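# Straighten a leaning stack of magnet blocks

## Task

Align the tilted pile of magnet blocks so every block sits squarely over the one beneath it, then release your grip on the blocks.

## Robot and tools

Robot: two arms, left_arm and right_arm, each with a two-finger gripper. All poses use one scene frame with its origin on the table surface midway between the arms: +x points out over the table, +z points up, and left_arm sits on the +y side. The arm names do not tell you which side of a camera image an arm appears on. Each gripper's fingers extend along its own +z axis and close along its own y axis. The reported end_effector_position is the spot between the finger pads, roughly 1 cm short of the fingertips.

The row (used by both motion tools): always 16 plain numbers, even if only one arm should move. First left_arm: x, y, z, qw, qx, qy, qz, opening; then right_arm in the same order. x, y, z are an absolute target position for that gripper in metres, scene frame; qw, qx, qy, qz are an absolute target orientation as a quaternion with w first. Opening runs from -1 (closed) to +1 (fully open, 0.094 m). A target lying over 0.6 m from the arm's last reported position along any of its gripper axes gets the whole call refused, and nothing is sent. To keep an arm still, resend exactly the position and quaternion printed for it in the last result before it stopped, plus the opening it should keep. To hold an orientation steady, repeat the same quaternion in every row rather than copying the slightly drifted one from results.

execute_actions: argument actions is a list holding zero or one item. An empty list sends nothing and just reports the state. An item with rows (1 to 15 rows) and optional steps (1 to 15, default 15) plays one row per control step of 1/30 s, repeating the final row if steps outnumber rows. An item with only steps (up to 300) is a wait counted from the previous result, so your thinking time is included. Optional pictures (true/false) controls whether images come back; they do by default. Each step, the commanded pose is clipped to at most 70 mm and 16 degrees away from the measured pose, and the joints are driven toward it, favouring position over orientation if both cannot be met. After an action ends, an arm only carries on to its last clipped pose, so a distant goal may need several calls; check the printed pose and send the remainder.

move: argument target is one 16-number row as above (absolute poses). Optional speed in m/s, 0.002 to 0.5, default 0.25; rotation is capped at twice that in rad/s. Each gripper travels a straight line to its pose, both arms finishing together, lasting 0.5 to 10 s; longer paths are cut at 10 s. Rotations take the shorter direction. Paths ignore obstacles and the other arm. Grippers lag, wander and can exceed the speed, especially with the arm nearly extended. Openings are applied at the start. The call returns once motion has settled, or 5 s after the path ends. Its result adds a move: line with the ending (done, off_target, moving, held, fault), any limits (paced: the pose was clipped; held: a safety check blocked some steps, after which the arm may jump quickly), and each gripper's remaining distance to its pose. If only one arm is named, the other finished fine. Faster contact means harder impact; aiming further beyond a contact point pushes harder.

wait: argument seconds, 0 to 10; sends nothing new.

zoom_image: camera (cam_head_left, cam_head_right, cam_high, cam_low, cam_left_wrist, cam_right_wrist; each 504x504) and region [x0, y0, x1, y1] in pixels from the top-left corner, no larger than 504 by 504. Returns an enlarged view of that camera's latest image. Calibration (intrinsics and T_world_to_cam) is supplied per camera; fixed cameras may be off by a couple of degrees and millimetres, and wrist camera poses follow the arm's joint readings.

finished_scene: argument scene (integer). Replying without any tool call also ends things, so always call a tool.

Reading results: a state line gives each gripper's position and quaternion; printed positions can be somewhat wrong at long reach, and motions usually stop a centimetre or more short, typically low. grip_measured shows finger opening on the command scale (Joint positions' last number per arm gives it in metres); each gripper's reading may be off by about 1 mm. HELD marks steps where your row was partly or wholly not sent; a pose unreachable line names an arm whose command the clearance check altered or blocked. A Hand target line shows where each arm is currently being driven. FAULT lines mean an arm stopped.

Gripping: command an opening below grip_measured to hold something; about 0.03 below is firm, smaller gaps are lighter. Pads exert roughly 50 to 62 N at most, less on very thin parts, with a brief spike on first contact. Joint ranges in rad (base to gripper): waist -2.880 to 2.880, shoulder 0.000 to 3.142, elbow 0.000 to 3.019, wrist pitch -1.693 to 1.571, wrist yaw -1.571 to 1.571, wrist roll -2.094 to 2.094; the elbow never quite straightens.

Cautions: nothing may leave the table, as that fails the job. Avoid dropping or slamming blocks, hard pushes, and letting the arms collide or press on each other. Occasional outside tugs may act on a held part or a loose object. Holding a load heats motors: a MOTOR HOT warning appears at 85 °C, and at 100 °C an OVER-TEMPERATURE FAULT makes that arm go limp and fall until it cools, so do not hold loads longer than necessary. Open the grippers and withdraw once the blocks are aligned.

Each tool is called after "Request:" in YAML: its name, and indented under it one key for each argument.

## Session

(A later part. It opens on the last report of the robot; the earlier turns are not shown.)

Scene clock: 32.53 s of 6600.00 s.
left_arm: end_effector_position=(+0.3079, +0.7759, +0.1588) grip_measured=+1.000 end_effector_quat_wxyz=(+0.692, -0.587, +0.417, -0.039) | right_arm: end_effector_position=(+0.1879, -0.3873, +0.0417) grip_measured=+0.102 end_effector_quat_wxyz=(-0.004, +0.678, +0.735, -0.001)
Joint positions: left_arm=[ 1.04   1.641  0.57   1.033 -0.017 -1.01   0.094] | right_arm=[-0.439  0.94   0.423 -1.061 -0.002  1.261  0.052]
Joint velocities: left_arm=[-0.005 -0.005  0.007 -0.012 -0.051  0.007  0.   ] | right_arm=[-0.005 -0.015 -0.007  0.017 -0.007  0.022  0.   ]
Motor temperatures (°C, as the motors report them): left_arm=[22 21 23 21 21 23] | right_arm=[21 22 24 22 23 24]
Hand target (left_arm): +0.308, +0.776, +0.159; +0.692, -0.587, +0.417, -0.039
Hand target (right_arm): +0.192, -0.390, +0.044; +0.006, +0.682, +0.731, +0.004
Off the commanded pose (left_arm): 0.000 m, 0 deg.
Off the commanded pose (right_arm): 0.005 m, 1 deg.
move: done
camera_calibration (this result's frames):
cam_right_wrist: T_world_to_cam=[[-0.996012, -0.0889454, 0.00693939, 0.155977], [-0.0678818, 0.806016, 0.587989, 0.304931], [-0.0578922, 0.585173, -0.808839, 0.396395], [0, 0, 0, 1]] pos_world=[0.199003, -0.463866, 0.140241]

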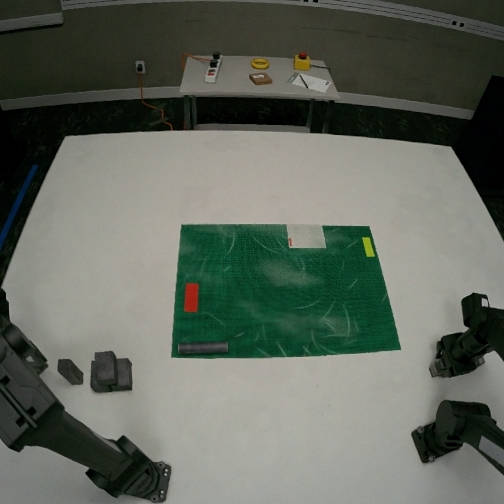

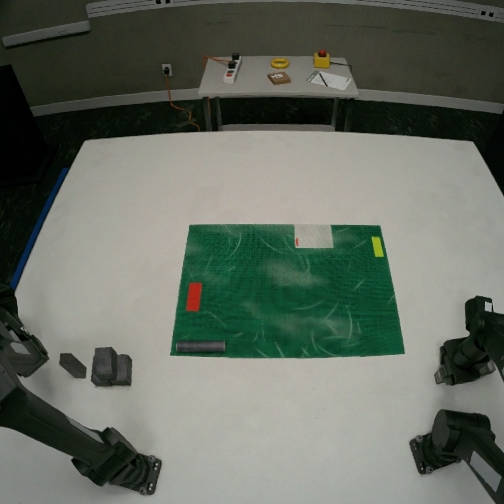

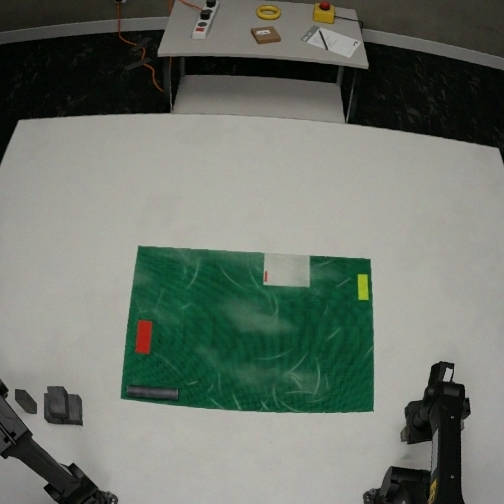

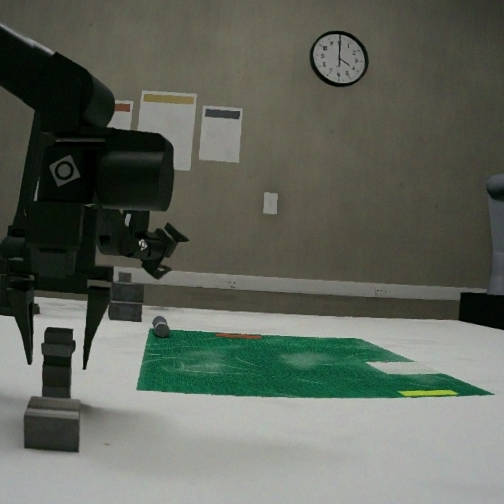

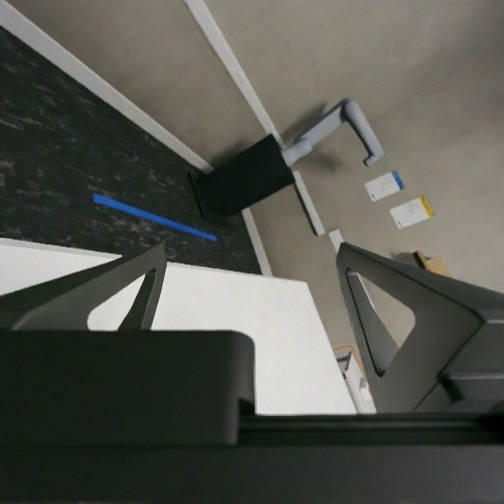

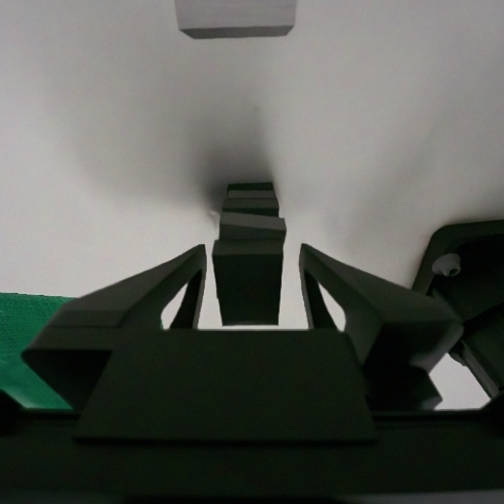

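Request:
execute_actions:
  actions:
    - {"rows":[[0.3079,0.7759,0.1588,0.692,-0.587,0.417,-0.039,1, 0.192,-0.39,0.044,0.006,0.682,0.731,0.004,-0.1],[0.3079,0.7759,0.1588,0.692,-0.587,0.417,-0.039,1, 0.192,-0.39,0.044,0.006,0.682,0.731,0.004,-0.2],[0.3079,0.7759,0.1588,0.692,-0.587,0.417,-0.039,1, 0.192,-0.39,0.044,0.006,0.682,0.731,0.004,-0.25],[0.3079,0.7759,0.1588,0.692,-0.587,0.417,-0.039,1, 0.192,-0.39,0.044,0.006,0.682,0.731,0.004,-0.28],[0.3079,0.7759,0.1588,0.692,-0.587,0.417,-0.039,1, 0.192,-0.39,0.044,0.006,0.682,0.731,0.004,-0.31],[0.3079,0.7759,0.1588,0.692,-0.587,0.417,-0.039,1, 0.192,-0.39,0.044,0.006,0.682,0.731,0.004,-0.34],[0.3079,0.7759,0.1588,0.692,-0.587,0.417,-0.039,1, 0.192,-0.39,0.044,0.006,0.682,0.731,0.004,-0.37],[0.3079,0.7759,0.1588,0.692,-0.587,0.417,-0.039,1, 0.192,-0.39,0.044,0.006,0.682,0.731,0.004,-0.4],[0.3079,0.7759,0.1588,0.692,-0.587,0.417,-0.039,1, 0.192,-0.39,0.044,0.006,0.682,0.731,0.004,-0.43],[0.3079,0.7759,0.1588,0.692,-0.587,0.417,-0.039,1, 0.192,-0.39,0.044,0.006,0.682,0.731,0.004,-0.46],[0.3079,0.7759,0.1588,0.692,-0.587,0.417,-0.039,1, 0.192,-0.39,0.044,0.006,0.682,0.731,0.004,-0.49]],"steps":15}
  pictures: false

Request:
execute_actions:
  actions:
    - {"rows":[[0.3079,0.7759,0.1588,0.692,-0.587,0.417,-0.039,1, 0.192,-0.39,0.044,0.006,0.682,0.731,0.004,0.9]],"steps":15}
  pictures: false

Request:
move:
  target: [0.3079,0.7759,0.1588,0.692,-0.587,0.417,-0.039,1, 0.21,-0.395,0.125,0.006,0.682,0.731,0.004,0.9]
  speed: 0.1

Request:
zoom_image:
  camera: "cam_low"
  region: [0, 270, 160, 430]

Scene clock: 34.93 s of 6600.00 s.
left_arm: end_effector_position=(+0.3079, +0.7759, +0.1588) grip_measured=+1.000 end_effector_quat_wxyz=(+0.692, -0.587, +0.417, -0.039) | right_arm: end_effector_position=(+0.1889, -0.3875, +0.0417) grip_measured=-0.452 end_effector_quat_wxyz=(-0.002, +0.678, +0.735, +0.000)
Joint positions: left_arm=[ 1.04   1.641  0.57   1.033 -0.017 -1.01   0.094] | right_arm=[-0.439  0.94   0.423 -1.057 -0.002  1.261  0.026]
Joint velocities: left_arm=[-0.015 -0.005 -0.017 -0.007 -0.051  0.007  0.   ] | right_arm=[ 0.005 -0.024 -0.002 -0.017  0.022 -0.007 -0.   ]
Motor temperatures (°C, as the motors report them): left_arm=[22 21 23 21 21 23] | right_arm=[21 22 24 22 23 24]
Hand target (left_arm): +0.308, +0.776, +0.159; +0.692, -0.587, +0.417, -0.039
Hand target (right_arm): +0.192, -0.390, +0.044; +0.006, +0.682, +0.731, +0.004
Off the commanded pose (left_arm): 0.000 m, 0 deg.
Off the commanded pose (right_arm): 0.005 m, 1 deg.
Steps of this call (steps 1 to 57: nothing new was sent; steps 58 to 72: all 15 steps of this action). Readings (end_effector_position):
58: left_arm (+0.3079, +0.7759, +0.1588) | right_arm (+0.1880, -0.3873, +0.0417)
59: left_arm (+0.3079, +0.7759, +0.1588) | right_arm (+0.1880, -0.3873, +0.0417)
61: left_arm (+0.3079, +0.7759, +0.1588) | right_arm (+0.1881, -0.3873, +0.0417)
65: left_arm (+0.3079, +0.7759, +0.1588) | right_arm (+0.1888, -0.3875, +0.0417)
72: the state above

Scene clock: 35.43 s of 6600.00 s.
left_arm: end_effector_position=(+0.3079, +0.7759, +0.1588) grip_measured=+1.000 end_effector_quat_wxyz=(+0.692, -0.587, +0.417, -0.039) | right_arm: end_effector_position=(+0.1889, -0.3875, +0.0417) grip_measured=+0.898 end_effector_quat_wxyz=(-0.002, +0.678, +0.735, +0.000)
Joint positions: left_arm=[ 1.04   1.641  0.57   1.033 -0.017 -1.01   0.094] | right_arm=[-0.439  0.94   0.423 -1.057 -0.002  1.261  0.089]
Joint velocities: left_arm=[ 0.005 -0.005 -0.002 -0.002  0.007  0.037  0.   ] | right_arm=[-0.005  0.005  0.002  0.012  0.007 -0.022 -0.001]
Motor temperatures (°C, as the motors report them): left_arm=[22 21 23 21 21 23] | right_arm=[21 22 24 22 23 24]
Hand target (left_arm): +0.308, +0.776, +0.159; +0.692, -0.587, +0.417, -0.039
Hand target (right_arm): +0.192, -0.390, +0.044; +0.006, +0.682, +0.731, +0.004
Off the commanded pose (left_arm): 0.000 m, 0 deg.
Off the commanded pose (right_arm): 0.005 m, 1 deg.
Steps of this call (steps 1 to 15: all 15 steps of this action). Readings (end_effector_position):
1: left_arm (+0.3079, +0.7759, +0.1588) | right_arm (+0.1889, -0.3875, +0.0417)
2: left_arm (+0.3079, +0.7759, +0.1588) | right_arm (+0.1889, -0.3875, +0.0417)
4: left_arm (+0.3079, +0.7759, +0.1588) | right_arm (+0.1889, -0.3875, +0.0417)
8: left_arm (+0.3079, +0.7759, +0.1588) | right_arm (+0.1889, -0.3875, +0.0417)
15: the state above

Scene clock: 36.90 s of 6600.00 s.
left_arm: end_effector_position=(+0.3079, +0.7759, +0.1588) grip_measured=+1.000 end_effector_quat_wxyz=(+0.692, -0.587, +0.417, -0.039) | right_arm: end_effector_position=(+0.1938, -0.3890, +0.1030) grip_measured=+0.898 end_effector_quat_wxyz=(-0.018, +0.679, +0.734, -0.009)
Joint positions: left_arm=[ 1.04   1.641  0.57   1.033 -0.017 -1.01   0.094] | right_arm=[-0.441  0.891  0.574 -1.294 -0.002  1.261  0.089]
Joint velocities: left_arm=[-0.005 -0.005 -0.022  0.007 -0.051  0.007  0.   ] | right_arm=[-0.005 -0.005  0.002 -0.007 -0.007  0.022 -0.001]
Motor temperatures (°C, as the motors report them): left_arm=[22 21 23 21 21 23] | right_arm=[21 22 24 22 23 24]
Hand target (left_arm): +0.308, +0.776, +0.159; +0.692, -0.587, +0.417, -0.039
Hand target (right_arm): +0.210, -0.395, +0.124; +0.006, +0.682, +0.731, +0.004
Off the commanded pose (left_arm): 0.000 m, 0 deg.
Off the commanded pose (right_arm): 0.028 m, 3 deg.
move: off_target (right_arm)
camera_calibration (this result's frames):
cam_right_wrist: T_world_to_cam=[[-0.995414, -0.0875983, 0.0384431, 0.158427], [-0.0475274, 0.801611, 0.595954, 0.264107], [-0.0830209, 0.591394, -0.802098, 0.453964], [0, 0, 0, 1]] pos_world=[0.207941, -0.466304, 0.200638]

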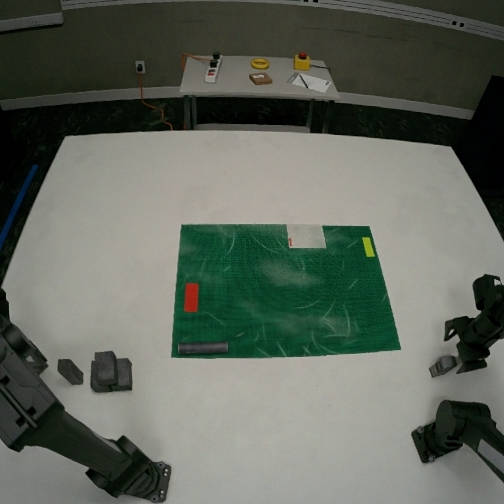

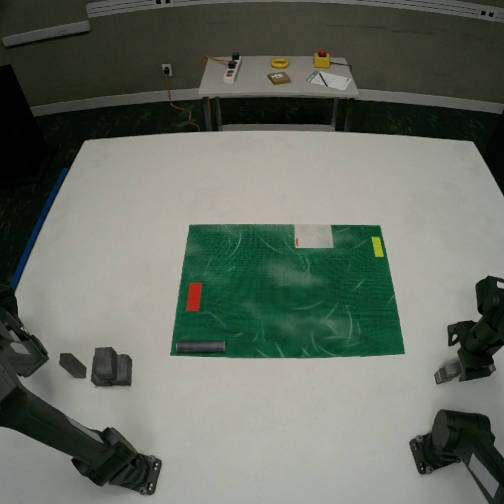

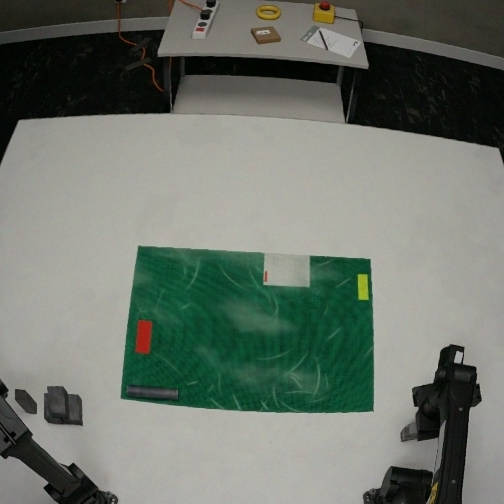

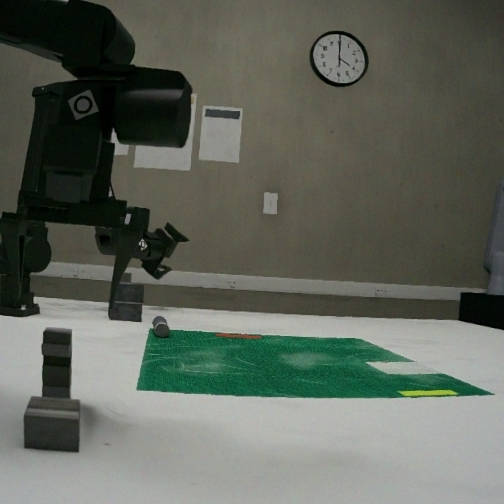

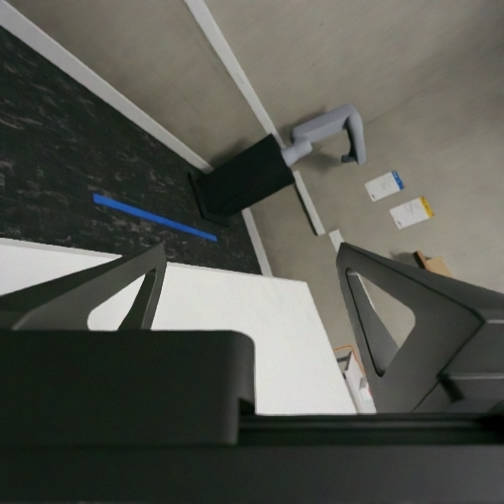

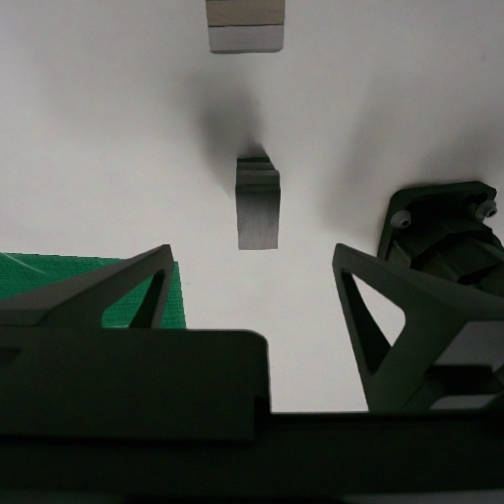

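Region (0, 270, 160, 430) of cam_low's 504x504 image, scaled by 3.150, with more detail than that image has.

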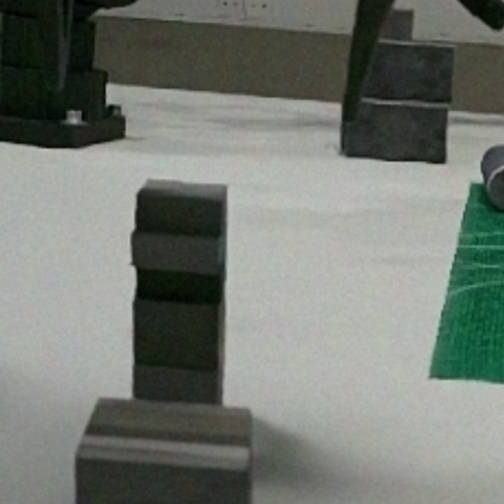

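Request:
move:
  target: [0.3079,0.7759,0.1588,0.692,-0.587,0.417,-0.039,1, 0.193,-0.391,0.095,0.008,-0.047,0.999,0,0.4]
  speed: 0.4

Request:
zoom_image:
  camera: "cam_right_wrist"
  region: [150, 130, 350, 330]

Scene clock: 40.50 s of 6600.00 s.
left_arm: end_effector_position=(+0.3079, +0.7759, +0.1588) grip_measured=+1.000 end_effector_quat_wxyz=(+0.692, -0.587, +0.417, -0.039) | right_arm: end_effector_position=(+0.1901, -0.3892, +0.0928) grip_measured=+0.402 end_effector_quat_wxyz=(-0.002, -0.045, +0.999, +0.001)
Joint positions: left_arm=[ 1.04   1.641  0.57   1.033 -0.017 -1.01   0.094] | right_arm=[-0.446  0.858  0.531 -1.248 -0.001 -0.327  0.066]
Joint velocities: left_arm=[-0.005 -0.005  0.002 -0.007 -0.037 -0.037  0.   ] | right_arm=[-0.005  0.005 -0.007  0.012  0.007 -0.051  0.   ]
Motor temperatures (°C, as the motors report them): left_arm=[22 21 23 21 21 23] | right_arm=[21 22 24 22 23 24]
Hand target (left_arm): +0.308, +0.776, +0.159; +0.692, -0.587, +0.417, -0.039
Hand target (right_arm): +0.193, -0.391, +0.095; +0.008, -0.047, +0.999, +0.000
Off the commanded pose (left_arm): 0.000 m, 0 deg.
Off the commanded pose (right_arm): 0.004 m, 1 deg.
move: done
camera_calibration (this result's frames):
cam_right_wrist: T_world_to_cam=[[0.099687, -0.995017, -0.00182559, -0.402531], [-0.805018, -0.0817298, 0.587594, 0.0711543], [-0.584815, -0.0571058, -0.809154, 0.289246], [0, 0, 0, 1]] pos_world=[0.266563, -0.378192, 0.1915]

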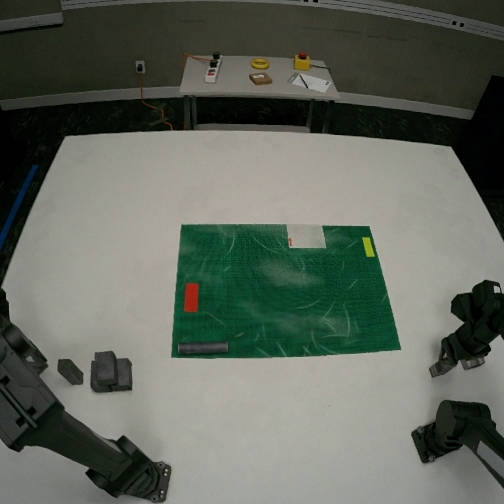

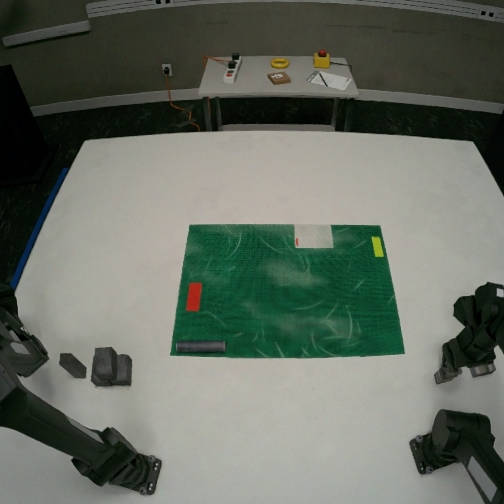

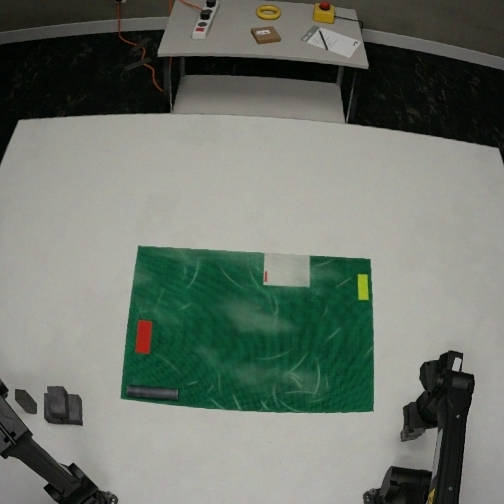

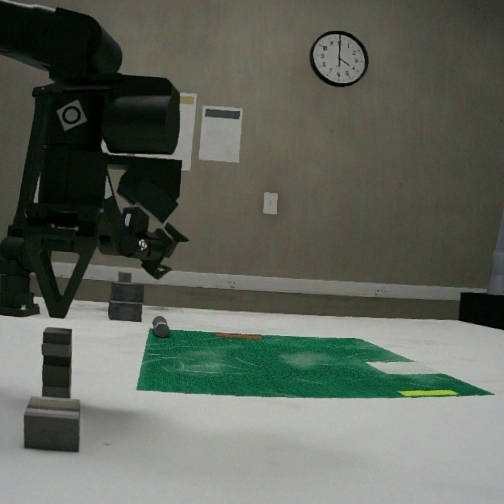

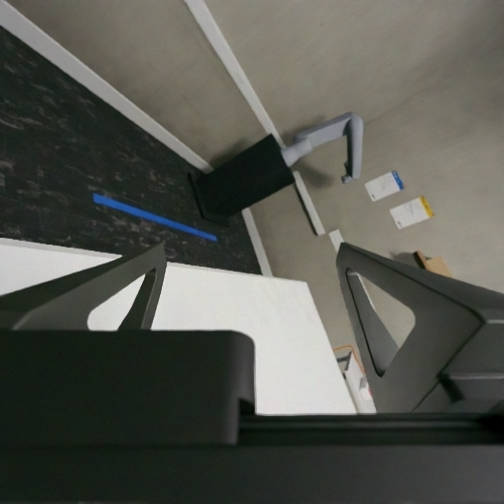

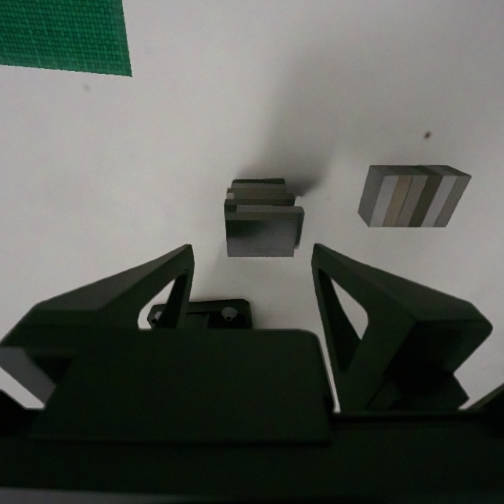

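Region (150, 130, 350, 330) of cam_right_wrist's 504x504 image, scaled by 2.520, with more detail than that image has.

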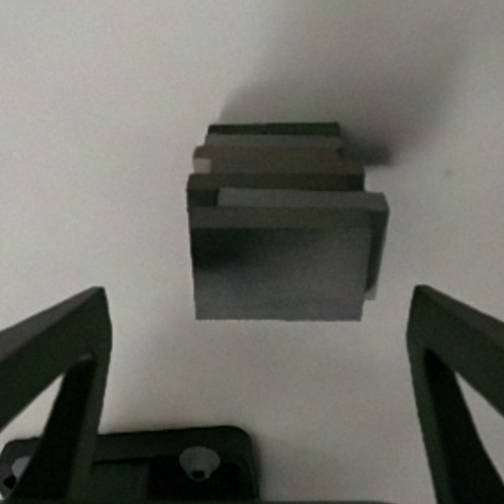

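Request:
move:
  target: [0.3079,0.7759,0.1588,0.692,-0.587,0.417,-0.039,1, 0.192,-0.396,0.046,0.008,-0.04,0.999,0,0.4]
  speed: 0.06

Request:
zoom_image:
  camera: "cam_right_wrist"
  region: [150, 150, 350, 350]

Scene clock: 42.73 s of 6600.00 s.
left_arm: end_effector_position=(+0.3079, +0.7759, +0.1588) grip_measured=+1.000 end_effector_quat_wxyz=(+0.692, -0.587, +0.417, -0.039) | right_arm: end_effector_position=(+0.1881, -0.3939, +0.0459) grip_measured=+0.402 end_effector_quat_wxyz=(+0.003, -0.039, +0.999, -0.000)
Joint positions: left_arm=[ 1.04   1.641  0.57   1.033 -0.017 -1.01   0.094] | right_arm=[-0.473  0.924  0.428 -1.067 -0.002 -0.342  0.066]
Joint velocities: left_arm=[-0.005  0.005 -0.017  0.002 -0.022  0.022  0.   ] | right_arm=[-0.005 -0.024  0.007  0.002 -0.037  0.007 -0.001]
Motor temperatures (°C, as the motors report them): left_arm=[22 21 23 21 21 23] | right_arm=[21 22 24 22 23 24]
Hand target (left_arm): +0.308, +0.776, +0.159; +0.692, -0.587, +0.417, -0.039
Hand target (right_arm): +0.191, -0.396, +0.046; +0.008, -0.040, +0.999, +0.000
Off the commanded pose (left_arm): 0.000 m, 0 deg.
Off the commanded pose (right_arm): 0.004 m, 1 deg.
move: done
camera_calibration (this result's frames):
cam_right_wrist: T_world_to_cam=[[0.0871554, -0.996193, 0.00156309, -0.405364], [-0.81229, -0.0701575, 0.579018, 0.103144], [-0.576705, -0.0517343, -0.815313, 0.250698], [0, 0, 0, 1]] pos_world=[0.263691, -0.383615, 0.145309]

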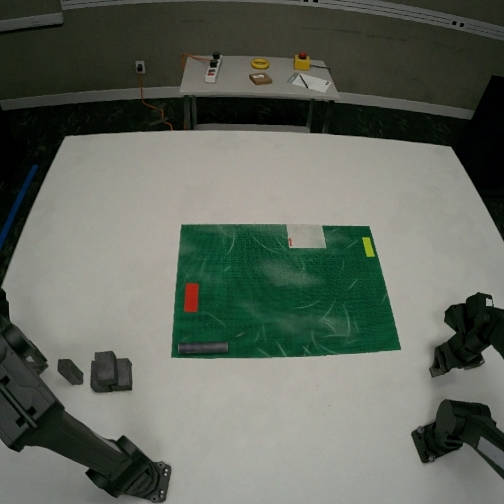

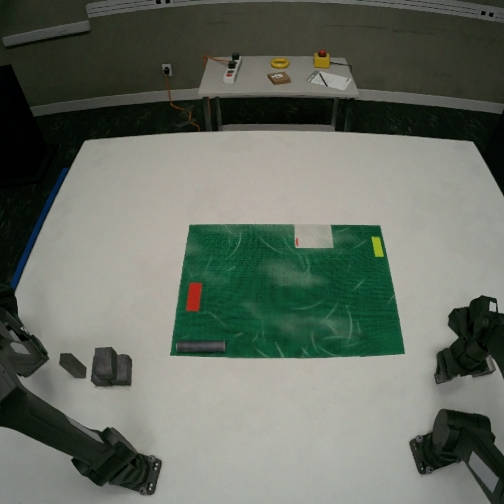

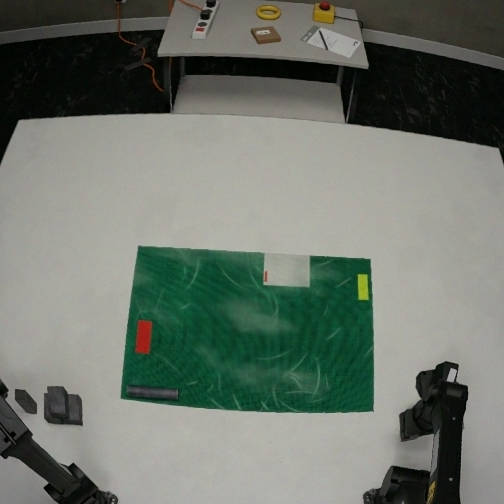

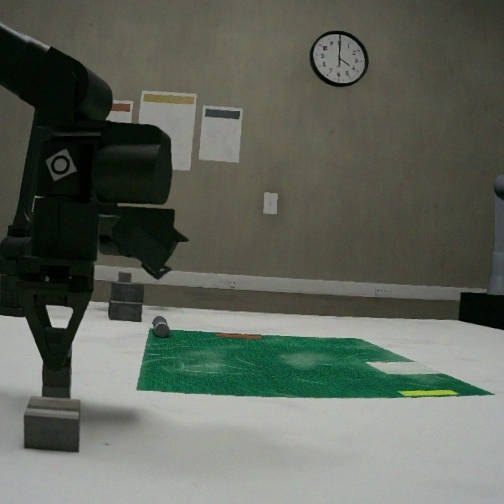

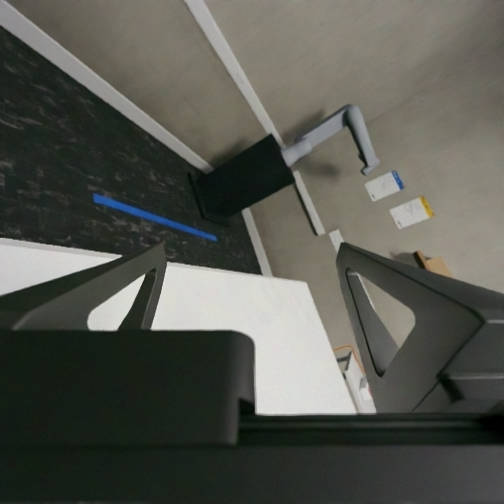

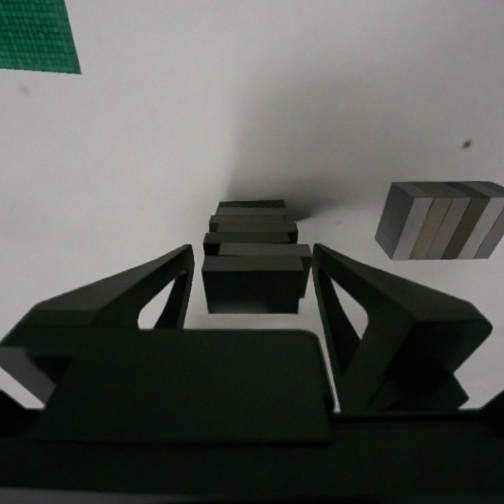

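Region (150, 150, 350, 350) of cam_right_wrist's 504x504 image, scaled by 2.520, with more detail than that image has.

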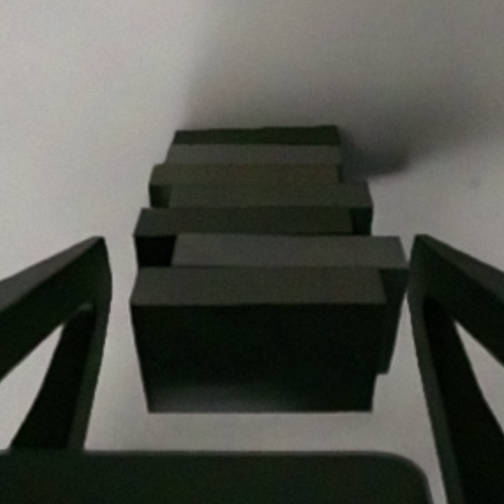

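Request:
execute_actions:
  actions:
    - {"rows":[[0.3079,0.7759,0.1588,0.692,-0.587,0.417,-0.039,1, 0.192,-0.396,0.046,0.008,-0.04,0.999,0,0.25],[0.3079,0.7759,0.1588,0.692,-0.587,0.417,-0.039,1, 0.192,-0.396,0.046,0.008,-0.04,0.999,0,0.15],[0.3079,0.7759,0.1588,0.692,-0.587,0.417,-0.039,1, 0.192,-0.396,0.046,0.008,-0.04,0.999,0,0.12],[0.3079,0.7759,0.1588,0.692,-0.587,0.417,-0.039,1, 0.192,-0.396,0.046,0.008,-0.04,0.999,0,0.09],[0.3079,0.7759,0.1588,0.692,-0.587,0.417,-0.039,1, 0.192,-0.396,0.046,0.008,-0.04,0.999,0,0.06],[0.3079,0.7759,0.1588,0.692,-0.587,0.417,-0.039,1, 0.192,-0.396,0.046,0.008,-0.04,0.999,0,0.03],[0.3079,0.7759,0.1588,0.692,-0.587,0.417,-0.039,1, 0.192,-0.396,0.046,0.008,-0.04,0.999,0,0.0],[0.3079,0.7759,0.1588,0.692,-0.587,0.417,-0.039,1, 0.192,-0.396,0.046,0.008,-0.04,0.999,0,-0.03],[0.3079,0.7759,0.1588,0.692,-0.587,0.417,-0.039,1, 0.192,-0.396,0.046,0.008,-0.04,0.999,0,-0.06],[0.3079,0.7759,0.1588,0.692,-0.587,0.417,-0.039,1, 0.192,-0.396,0.046,0.008,-0.04,0.999,0,-0.09],[0.3079,0.7759,0.1588,0.692,-0.587,0.417,-0.039,1, 0.192,-0.396,0.046,0.008,-0.04,0.999,0,-0.12],[0.3079,0.7759,0.1588,0.692,-0.587,0.417,-0.039,1, 0.192,-0.396,0.046,0.008,-0.04,0.999,0,-0.15],[0.3079,0.7759,0.1588,0.692,-0.587,0.417,-0.039,1, 0.192,-0.396,0.046,0.008,-0.04,0.999,0,-0.18]],"steps":15}
  pictures: false

Request:
execute_actions:
  actions:
    - {"rows":[[0.3079,0.7759,0.1588,0.692,-0.587,0.417,-0.039,1, 0.192,-0.396,0.046,0.008,-0.04,0.999,0,-0.18],[0.3079,0.7759,0.1588,0.692,-0.587,0.417,-0.039,1, 0.192,-0.396,0.046,0.008,-0.04,0.999,0,-0.18],[0.3079,0.7759,0.1588,0.692,-0.587,0.417,-0.039,1, 0.192,-0.396,0.046,0.008,-0.04,0.999,0,-0.18],[0.3079,0.7759,0.1588,0.692,-0.587,0.417,-0.039,1, 0.192,-0.396,0.046,0.008,-0.04,0.999,0,0.2]],"steps":10}
  pictures: false

Request:
move:
  target: [0.3079,0.7759,0.1588,0.692,-0.587,0.417,-0.039,1, 0.193,-0.396,0.012,0.006,-0.04,0.999,0,0.2]
  speed: 0.05

Scene clock: 45.03 s of 6600.00 s.
left_arm: end_effector_position=(+0.3079, +0.7759, +0.1588) grip_measured=+1.000 end_effector_quat_wxyz=(+0.692, -0.587, +0.417, -0.039) | right_arm: end_effector_position=(+0.1893, -0.3944, +0.0457) grip_measured=-0.124 end_effector_quat_wxyz=(+0.006, -0.038, +0.999, -0.000)
Joint positions: left_arm=[ 1.04   1.641  0.57   1.033 -0.017 -1.01   0.094] | right_arm=[-0.475  0.926  0.428 -1.062 -0.003 -0.343  0.041]
Joint velocities: left_arm=[ 0.005 -0.015 -0.007 -0.012 -0.007 -0.022  0.   ] | right_arm=[ 0.005 -0.005 -0.007 -0.007 -0.125 -0.007 -0.   ]
Motor temperatures (°C, as the motors report them): left_arm=[22 21 23 21 21 23] | right_arm=[21 22 24 22 23 24]
Hand target (left_arm): +0.308, +0.776, +0.159; +0.692, -0.587, +0.417, -0.039
Hand target (right_arm): +0.192, -0.396, +0.046; +0.008, -0.040, +0.999, +0.000
Off the commanded pose (left_arm): 0.000 m, 0 deg.
Off the commanded pose (right_arm): 0.003 m, 0 deg.
Steps of this call (steps 1 to 54: nothing new was sent; steps 55 to 69: all 15 steps of this action). Readings (end_effector_position):
55: left_arm (+0.3079, +0.7759, +0.1588) | right_arm (+0.1883, -0.3940, +0.0459)
56: left_arm (+0.3079, +0.7759, +0.1588) | right_arm (+0.1885, -0.3940, +0.0459)
58: left_arm (+0.3079, +0.7759, +0.1588) | right_arm (+0.1887, -0.3941, +0.0458)
62: left_arm (+0.3079, +0.7759, +0.1588) | right_arm (+0.1892, -0.3939, +0.0458)
69: the state above

Scene clock: 45.37 s of 6600.00 s.
left_arm: end_effector_position=(+0.3079, +0.7759, +0.1588) grip_measured=+1.000 end_effector_quat_wxyz=(+0.692, -0.587, +0.417, -0.039) | right_arm: end_effector_position=(+0.1893, -0.3944, +0.0457) grip_measured=+0.198 end_effector_quat_wxyz=(+0.006, -0.039, +0.999, -0.000)
Joint positions: left_arm=[ 1.04   1.641  0.57   1.033 -0.017 -1.01   0.094] | right_arm=[-0.475  0.926  0.428 -1.062 -0.003 -0.343  0.056]
Joint velocities: left_arm=[-0.015  0.005 -0.002  0.007 -0.022 -0.022  0.   ] | right_arm=[-0.015  0.015 -0.002 -0.007 -0.022 -0.066  0.   ]
Motor temperatures (°C, as the motors report them): left_arm=[22 21 23 21 21 23] | right_arm=[21 22 24 22 23 24]
Hand target (left_arm): +0.308, +0.776, +0.159; +0.692, -0.587, +0.417, -0.039
Hand target (right_arm): +0.192, -0.396, +0.046; +0.008, -0.040, +0.999, -0.000
Off the commanded pose (left_arm): 0.000 m, 0 deg.
Off the commanded pose (right_arm): 0.003 m, 0 deg.
Steps of this call (steps 1 to 10: all 10 steps of this action). Readings (end_effector_position):
1: left_arm (+0.3079, +0.7759, +0.1588) | right_arm (+0.1893, -0.3944, +0.0457)
2: left_arm (+0.3079, +0.7759, +0.1588) | right_arm (+0.1893, -0.3944, +0.0457)
4: left_arm (+0.3079, +0.7759, +0.1588) | right_arm (+0.1893, -0.3944, +0.0457)
8: left_arm (+0.3079, +0.7759, +0.1588) | right_arm (+0.1893, -0.3944, +0.0457)
10: the state above

Scene clock: 46.57 s of 6600.00 s.
left_arm: end_effector_position=(+0.3079, +0.7759, +0.1588) grip_measured=+1.000 end_effector_quat_wxyz=(+0.692, -0.587, +0.417, -0.039) | right_arm: end_effector_position=(+0.1898, -0.3946, +0.0124) grip_measured=+0.198 end_effector_quat_wxyz=(+0.002, -0.039, +0.999, +0.001)
Joint positions: left_arm=[ 1.04   1.641  0.57   1.033 -0.017 -1.01   0.094] | right_arm=[-0.475  1.02   0.372 -0.919 -0.003 -0.343  0.056]
Joint velocities: left_arm=[-0.005 -0.005 -0.017  0.002  0.066 -0.022  0.   ] | right_arm=[ 0.015 -0.005 -0.002 -0.012 -0.051  0.022 -0.   ]
Motor temperatures (°C, as the motors report them): left_arm=[22 21 23 21 21 23] | right_arm=[21 22 24 22 23 24]
Hand target (left_arm): +0.308, +0.776, +0.159; +0.692, -0.587, +0.417, -0.039
Hand target (right_arm): +0.192, -0.396, +0.012; +0.006, -0.040, +0.999, -0.000
Off the commanded pose (left_arm): 0.000 m, 0 deg.
Off the commanded pose (right_arm): 0.003 m, 0 deg.
move: done
camera_calibration (this result's frames):
cam_right_wrist: T_world_to_cam=[[0.0864043, -0.99626, -0.000649379, -0.405951], [-0.811295, -0.0707408, 0.580341, 0.12341], [-0.578216, -0.0496171, -0.814374, 0.22552], [0, 0, 0, 1]] pos_world=[0.265597, -0.384513, 0.111774]

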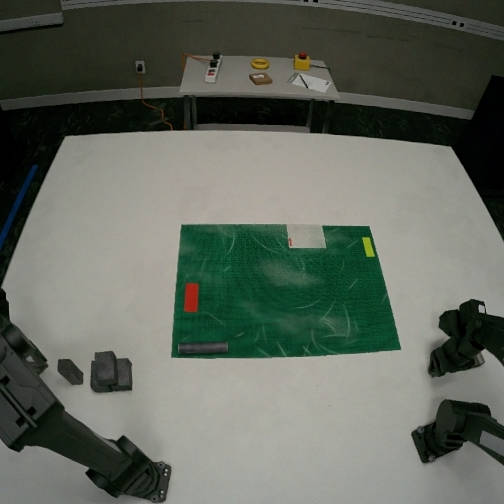

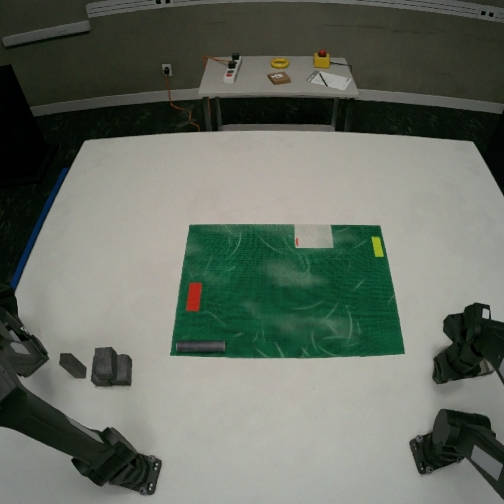

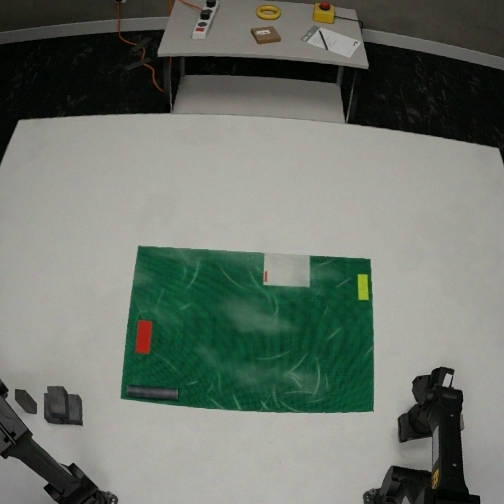

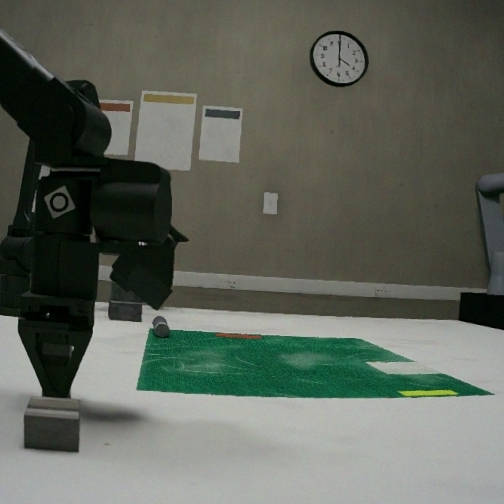

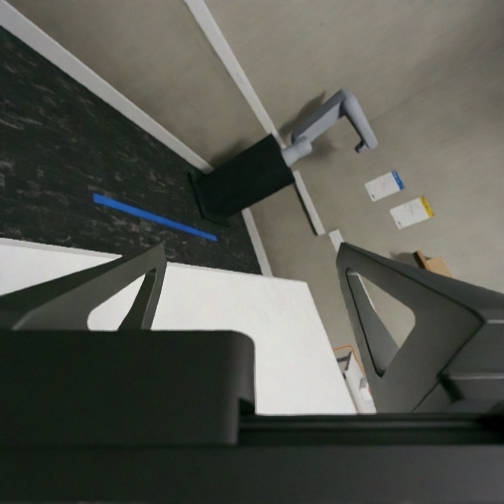

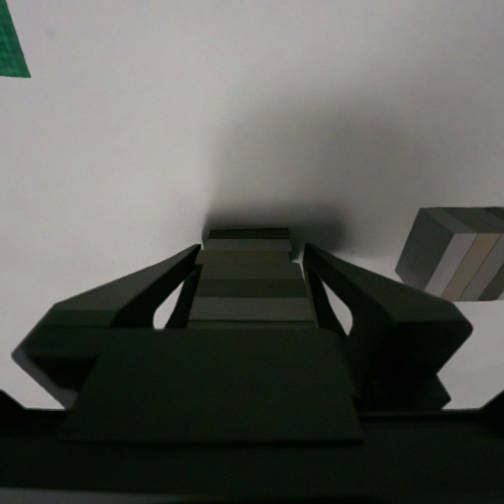

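Request:
execute_actions:
  actions:
    - {"rows":[[0.3079,0.7759,0.1588,0.692,-0.587,0.417,-0.039,1, 0.193,-0.396,0.012,0.006,-0.04,0.999,0,0.12],[0.3079,0.7759,0.1588,0.692,-0.587,0.417,-0.039,1, 0.193,-0.396,0.012,0.006,-0.04,0.999,0,0.08],[0.3079,0.7759,0.1588,0.692,-0.587,0.417,-0.039,1, 0.193,-0.396,0.012,0.006,-0.04,0.999,0,0.05],[0.3079,0.7759,0.1588,0.692,-0.587,0.417,-0.039,1, 0.193,-0.396,0.012,0.006,-0.04,0.999,0,0.02],[0.3079,0.7759,0.1588,0.692,-0.587,0.417,-0.039,1, 0.193,-0.396,0.012,0.006,-0.04,0.999,0,-0.01],[0.3079,0.7759,0.1588,0.692,-0.587,0.417,-0.039,1, 0.193,-0.396,0.012,0.006,-0.04,0.999,0,-0.04],[0.3079,0.7759,0.1588,0.692,-0.587,0.417,-0.039,1, 0.193,-0.396,0.012,0.006,-0.04,0.999,0,-0.07],[0.3079,0.7759,0.1588,0.692,-0.587,0.417,-0.039,1, 0.193,-0.396,0.012,0.006,-0.04,0.999,0,-0.1],[0.3079,0.7759,0.1588,0.692,-0.587,0.417,-0.039,1, 0.193,-0.396,0.012,0.006,-0.04,0.999,0,-0.13],[0.3079,0.7759,0.1588,0.692,-0.587,0.417,-0.039,1, 0.193,-0.396,0.012,0.006,-0.04,0.999,0,-0.17]],"steps":15}
  pictures: false

Request:
execute_actions:
  actions:
    - {"rows":[[0.3079,0.7759,0.1588,0.692,-0.587,0.417,-0.039,1, 0.193,-0.396,0.012,0.006,-0.04,0.999,0,0.6]],"steps":10}
  pictures: false

Request:
move:
  target: [0.3079,0.7759,0.1588,0.692,-0.587,0.417,-0.039,1, 0.21,-0.401,0.125,0.006,-0.04,0.999,0,0.6]
  speed: 0.1

Request:
zoom_image:
  camera: "cam_low"
  region: [10, 310, 110, 410]

Request:
zoom_image:
  camera: "cam_right_wrist"
  region: [190, 150, 320, 280]

Request:
zoom_image:
  camera: "cam_head_right"
  region: [420, 345, 480, 400]

Scene clock: 49.40 s of 6600.00 s.
left_arm: end_effector_position=(+0.3079, +0.7759, +0.1588) grip_measured=+1.000 end_effector_quat_wxyz=(+0.692, -0.587, +0.417, -0.039) | right_arm: end_effector_position=(+0.1903, -0.3933, +0.0121) grip_measured=-0.127 end_effector_quat_wxyz=(+0.004, -0.039, +0.999, +0.004)
Joint positions: left_arm=[ 1.04   1.641  0.57   1.033 -0.017 -1.01   0.094] | right_arm=[-0.475  1.021  0.372 -0.917 -0.011 -0.343  0.041]
Joint velocities: left_arm=[-0.005 -0.005 -0.007  0.012  0.007 -0.007  0.   ] | right_arm=[-0.005  0.005  0.002 -0.007  0.037  0.051 -0.001]
Motor temperatures (°C, as the motors report them): left_arm=[22 22 23 21 21 23] | right_arm=[21 22 24 22 23 24]
Hand target (left_arm): +0.308, +0.776, +0.159; +0.692, -0.587, +0.417, -0.039
Hand target (right_arm): +0.193, -0.396, +0.012; +0.006, -0.040, +0.999, +0.000
Off the commanded pose (left_arm): 0.000 m, 0 deg.
Off the commanded pose (right_arm): 0.004 m, 1 deg.
Steps of this call (steps 1 to 70: nothing new was sent; steps 71 to 85: all 15 steps of this action). Readings (end_effector_position):
71: left_arm (+0.3079, +0.7759, +0.1588) | right_arm (+0.1900, -0.3946, +0.0124)
72: left_arm (+0.3079, +0.7759, +0.1588) | right_arm (+0.1901, -0.3946, +0.0124)
74: left_arm (+0.3079, +0.7759, +0.1588) | right_arm (+0.1904, -0.3941, +0.0124)
78: left_arm (+0.3079, +0.7759, +0.1588) | right_arm (+0.1905, -0.3935, +0.0124)
85: the state above

Scene clock: 49.73 s of 6600.00 s.
left_arm: end_effector_position=(+0.3079, +0.7759, +0.1588) grip_measured=+1.000 end_effector_quat_wxyz=(+0.692, -0.587, +0.417, -0.039) | right_arm: end_effector_position=(+0.1905, -0.3940, +0.0121) grip_measured=+0.598 end_effector_quat_wxyz=(+0.004, -0.039, +0.999, +0.003)
Joint positions: left_arm=[ 1.04   1.641  0.57   1.033 -0.017 -1.01   0.094] | right_arm=[-0.475  1.021  0.372 -0.916 -0.007 -0.343  0.075]
Joint velocities: left_arm=[ 0.005  0.005 -0.002 -0.002  0.022  0.066  0.   ] | right_arm=[-0.005  0.005 -0.002 -0.002 -0.007  0.022  0.001]
Motor temperatures (°C, as the motors report them): left_arm=[22 22 23 21 21 23] | right_arm=[21 22 24 22 23 24]
Hand target (left_arm): +0.308, +0.776, +0.159; +0.692, -0.587, +0.417, -0.039
Hand target (right_arm): +0.193, -0.396, +0.012; +0.006, -0.040, +0.999, -0.000
Off the commanded pose (left_arm): 0.000 m, 0 deg.
Off the commanded pose (right_arm): 0.003 m, 0 deg.
Steps of this call (steps 1 to 10: all 10 steps of this action). Readings (end_effector_position):
1: left_arm (+0.3079, +0.7759, +0.1588) | right_arm (+0.1904, -0.3936, +0.0121)
2: left_arm (+0.3079, +0.7759, +0.1588) | right_arm (+0.1905, -0.3938, +0.0121)
4: left_arm (+0.3079, +0.7759, +0.1588) | right_arm (+0.1905, -0.3940, +0.0121)
8: left_arm (+0.3079, +0.7759, +0.1588) | right_arm (+0.1905, -0.3940, +0.0121)
10: the state above

Scene clock: 51.47 s of 6600.00 s.
left_arm: end_effector_position=(+0.3079, +0.7759, +0.1588) grip_measured=+1.000 end_effector_quat_wxyz=(+0.692, -0.587, +0.417, -0.039) | right_arm: end_effector_position=(+0.1947, -0.3951, +0.1033) grip_measured=+0.598 end_effector_quat_wxyz=(-0.019, -0.039, +0.999, +0.010)
Joint positions: left_arm=[ 1.04   1.641  0.57   1.033 -0.017 -1.01   0.094] | right_arm=[-0.475  0.9    0.579 -1.291 -0.007 -0.343  0.075]
Joint velocities: left_arm=[ 0.005 -0.005  0.007 -0.007 -0.007  0.022  0.   ] | right_arm=[-0.005 -0.015 -0.002 -0.012 -0.037 -0.022  0.   ]
Motor temperatures (°C, as the motors report them): left_arm=[22 22 23 21 21 23] | right_arm=[21 22 24 22 23 24]
Hand target (left_arm): +0.308, +0.776, +0.159; +0.692, -0.587, +0.417, -0.039
Hand target (right_arm): +0.211, -0.401, +0.124; +0.006, -0.040, +0.999, -0.000
Off the commanded pose (left_arm): 0.000 m, 0 deg.
Off the commanded pose (right_arm): 0.027 m, 3 deg.
move: off_target (right_arm)
camera_calibration (this result's frames):
cam_right_wrist: T_world_to_cam=[[0.0858805, -0.996099, -0.0202581, -0.404683], [-0.785818, -0.0802223, 0.613233, 0.0624564], [-0.612466, -0.0367455, -0.789643, 0.311464], [0, 0, 0, 1]] pos_world=[0.274595, -0.386649, 0.199447]

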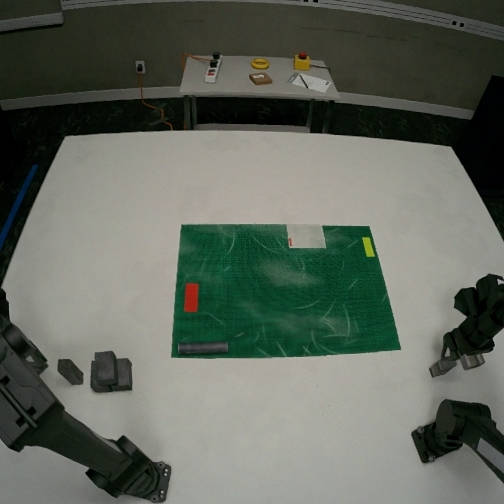

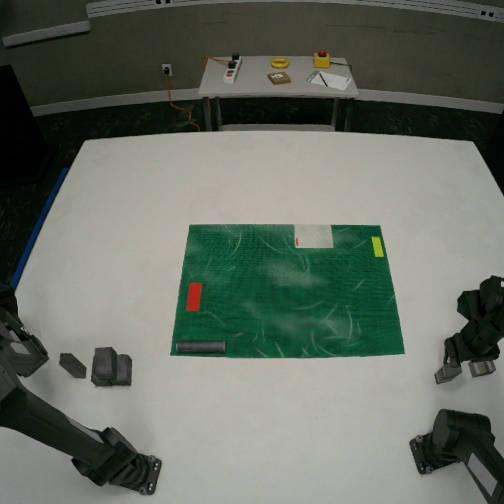

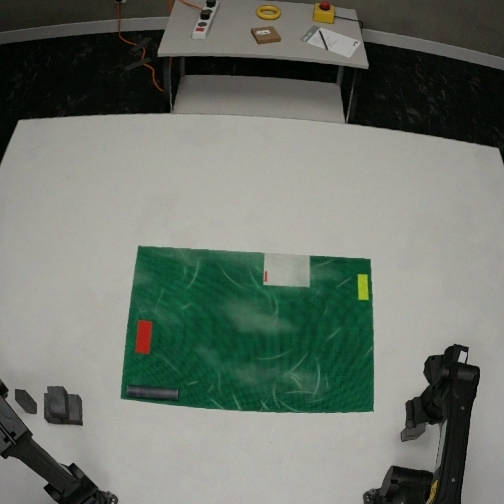

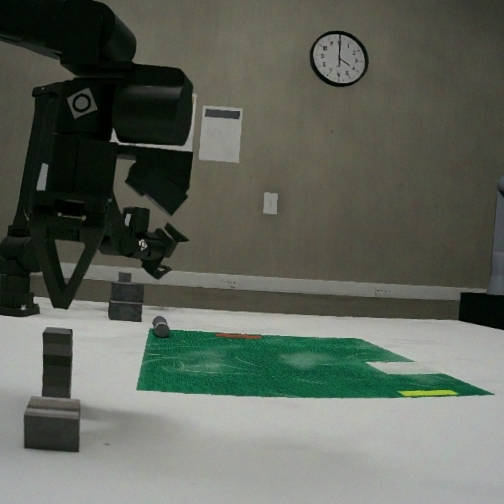

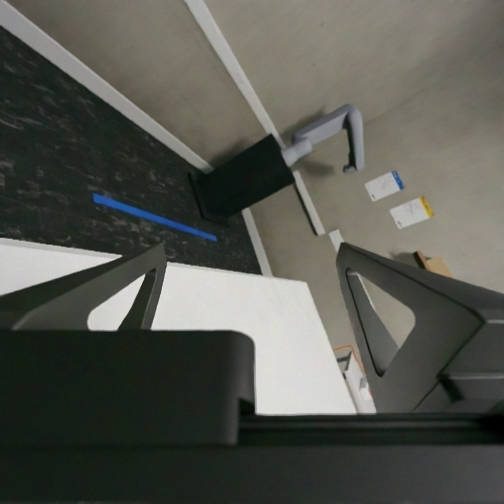

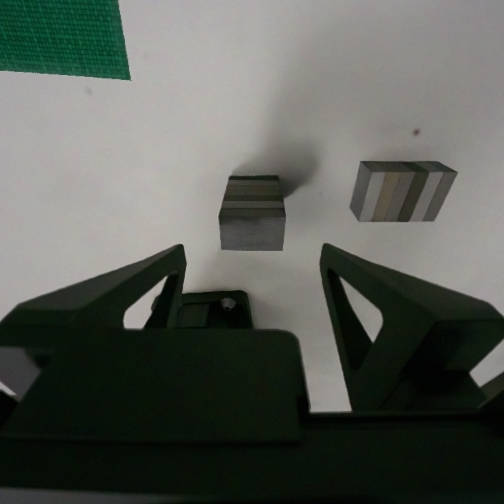

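Region (10, 310, 110, 410) of cam_low's 504x504 image, scaled by 5.040, with more detail than that image has.

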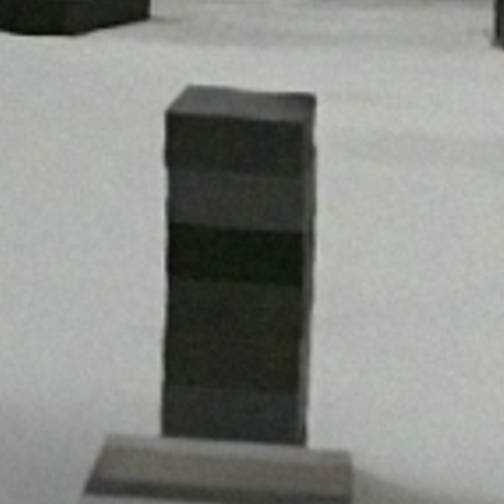

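Region (190, 150, 320, 280) of cam_right_wrist's 504x504 image, scaled by 3.877, with more detail than that image has.

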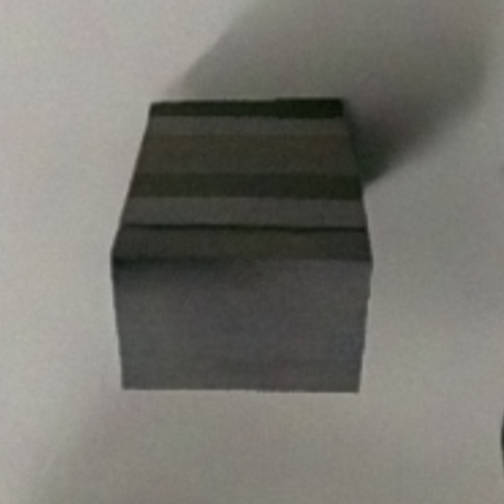

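Region (420, 345, 480, 400) of cam_head_right's 504x504 image, scaled by 8.400, with more detail than that image has; it fills the top 462 rows of this view, and the rest is white.

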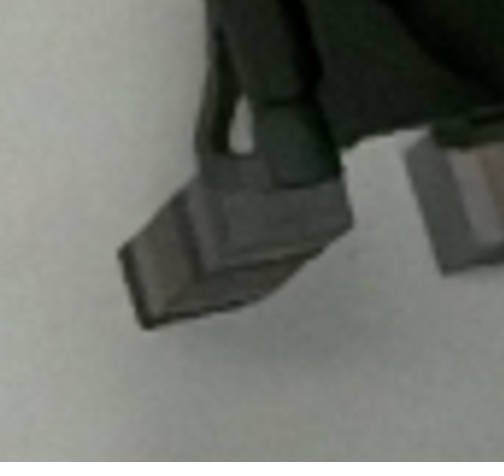

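Request:
finished_scene:
  scene: 1

The scene is finished: the task was done.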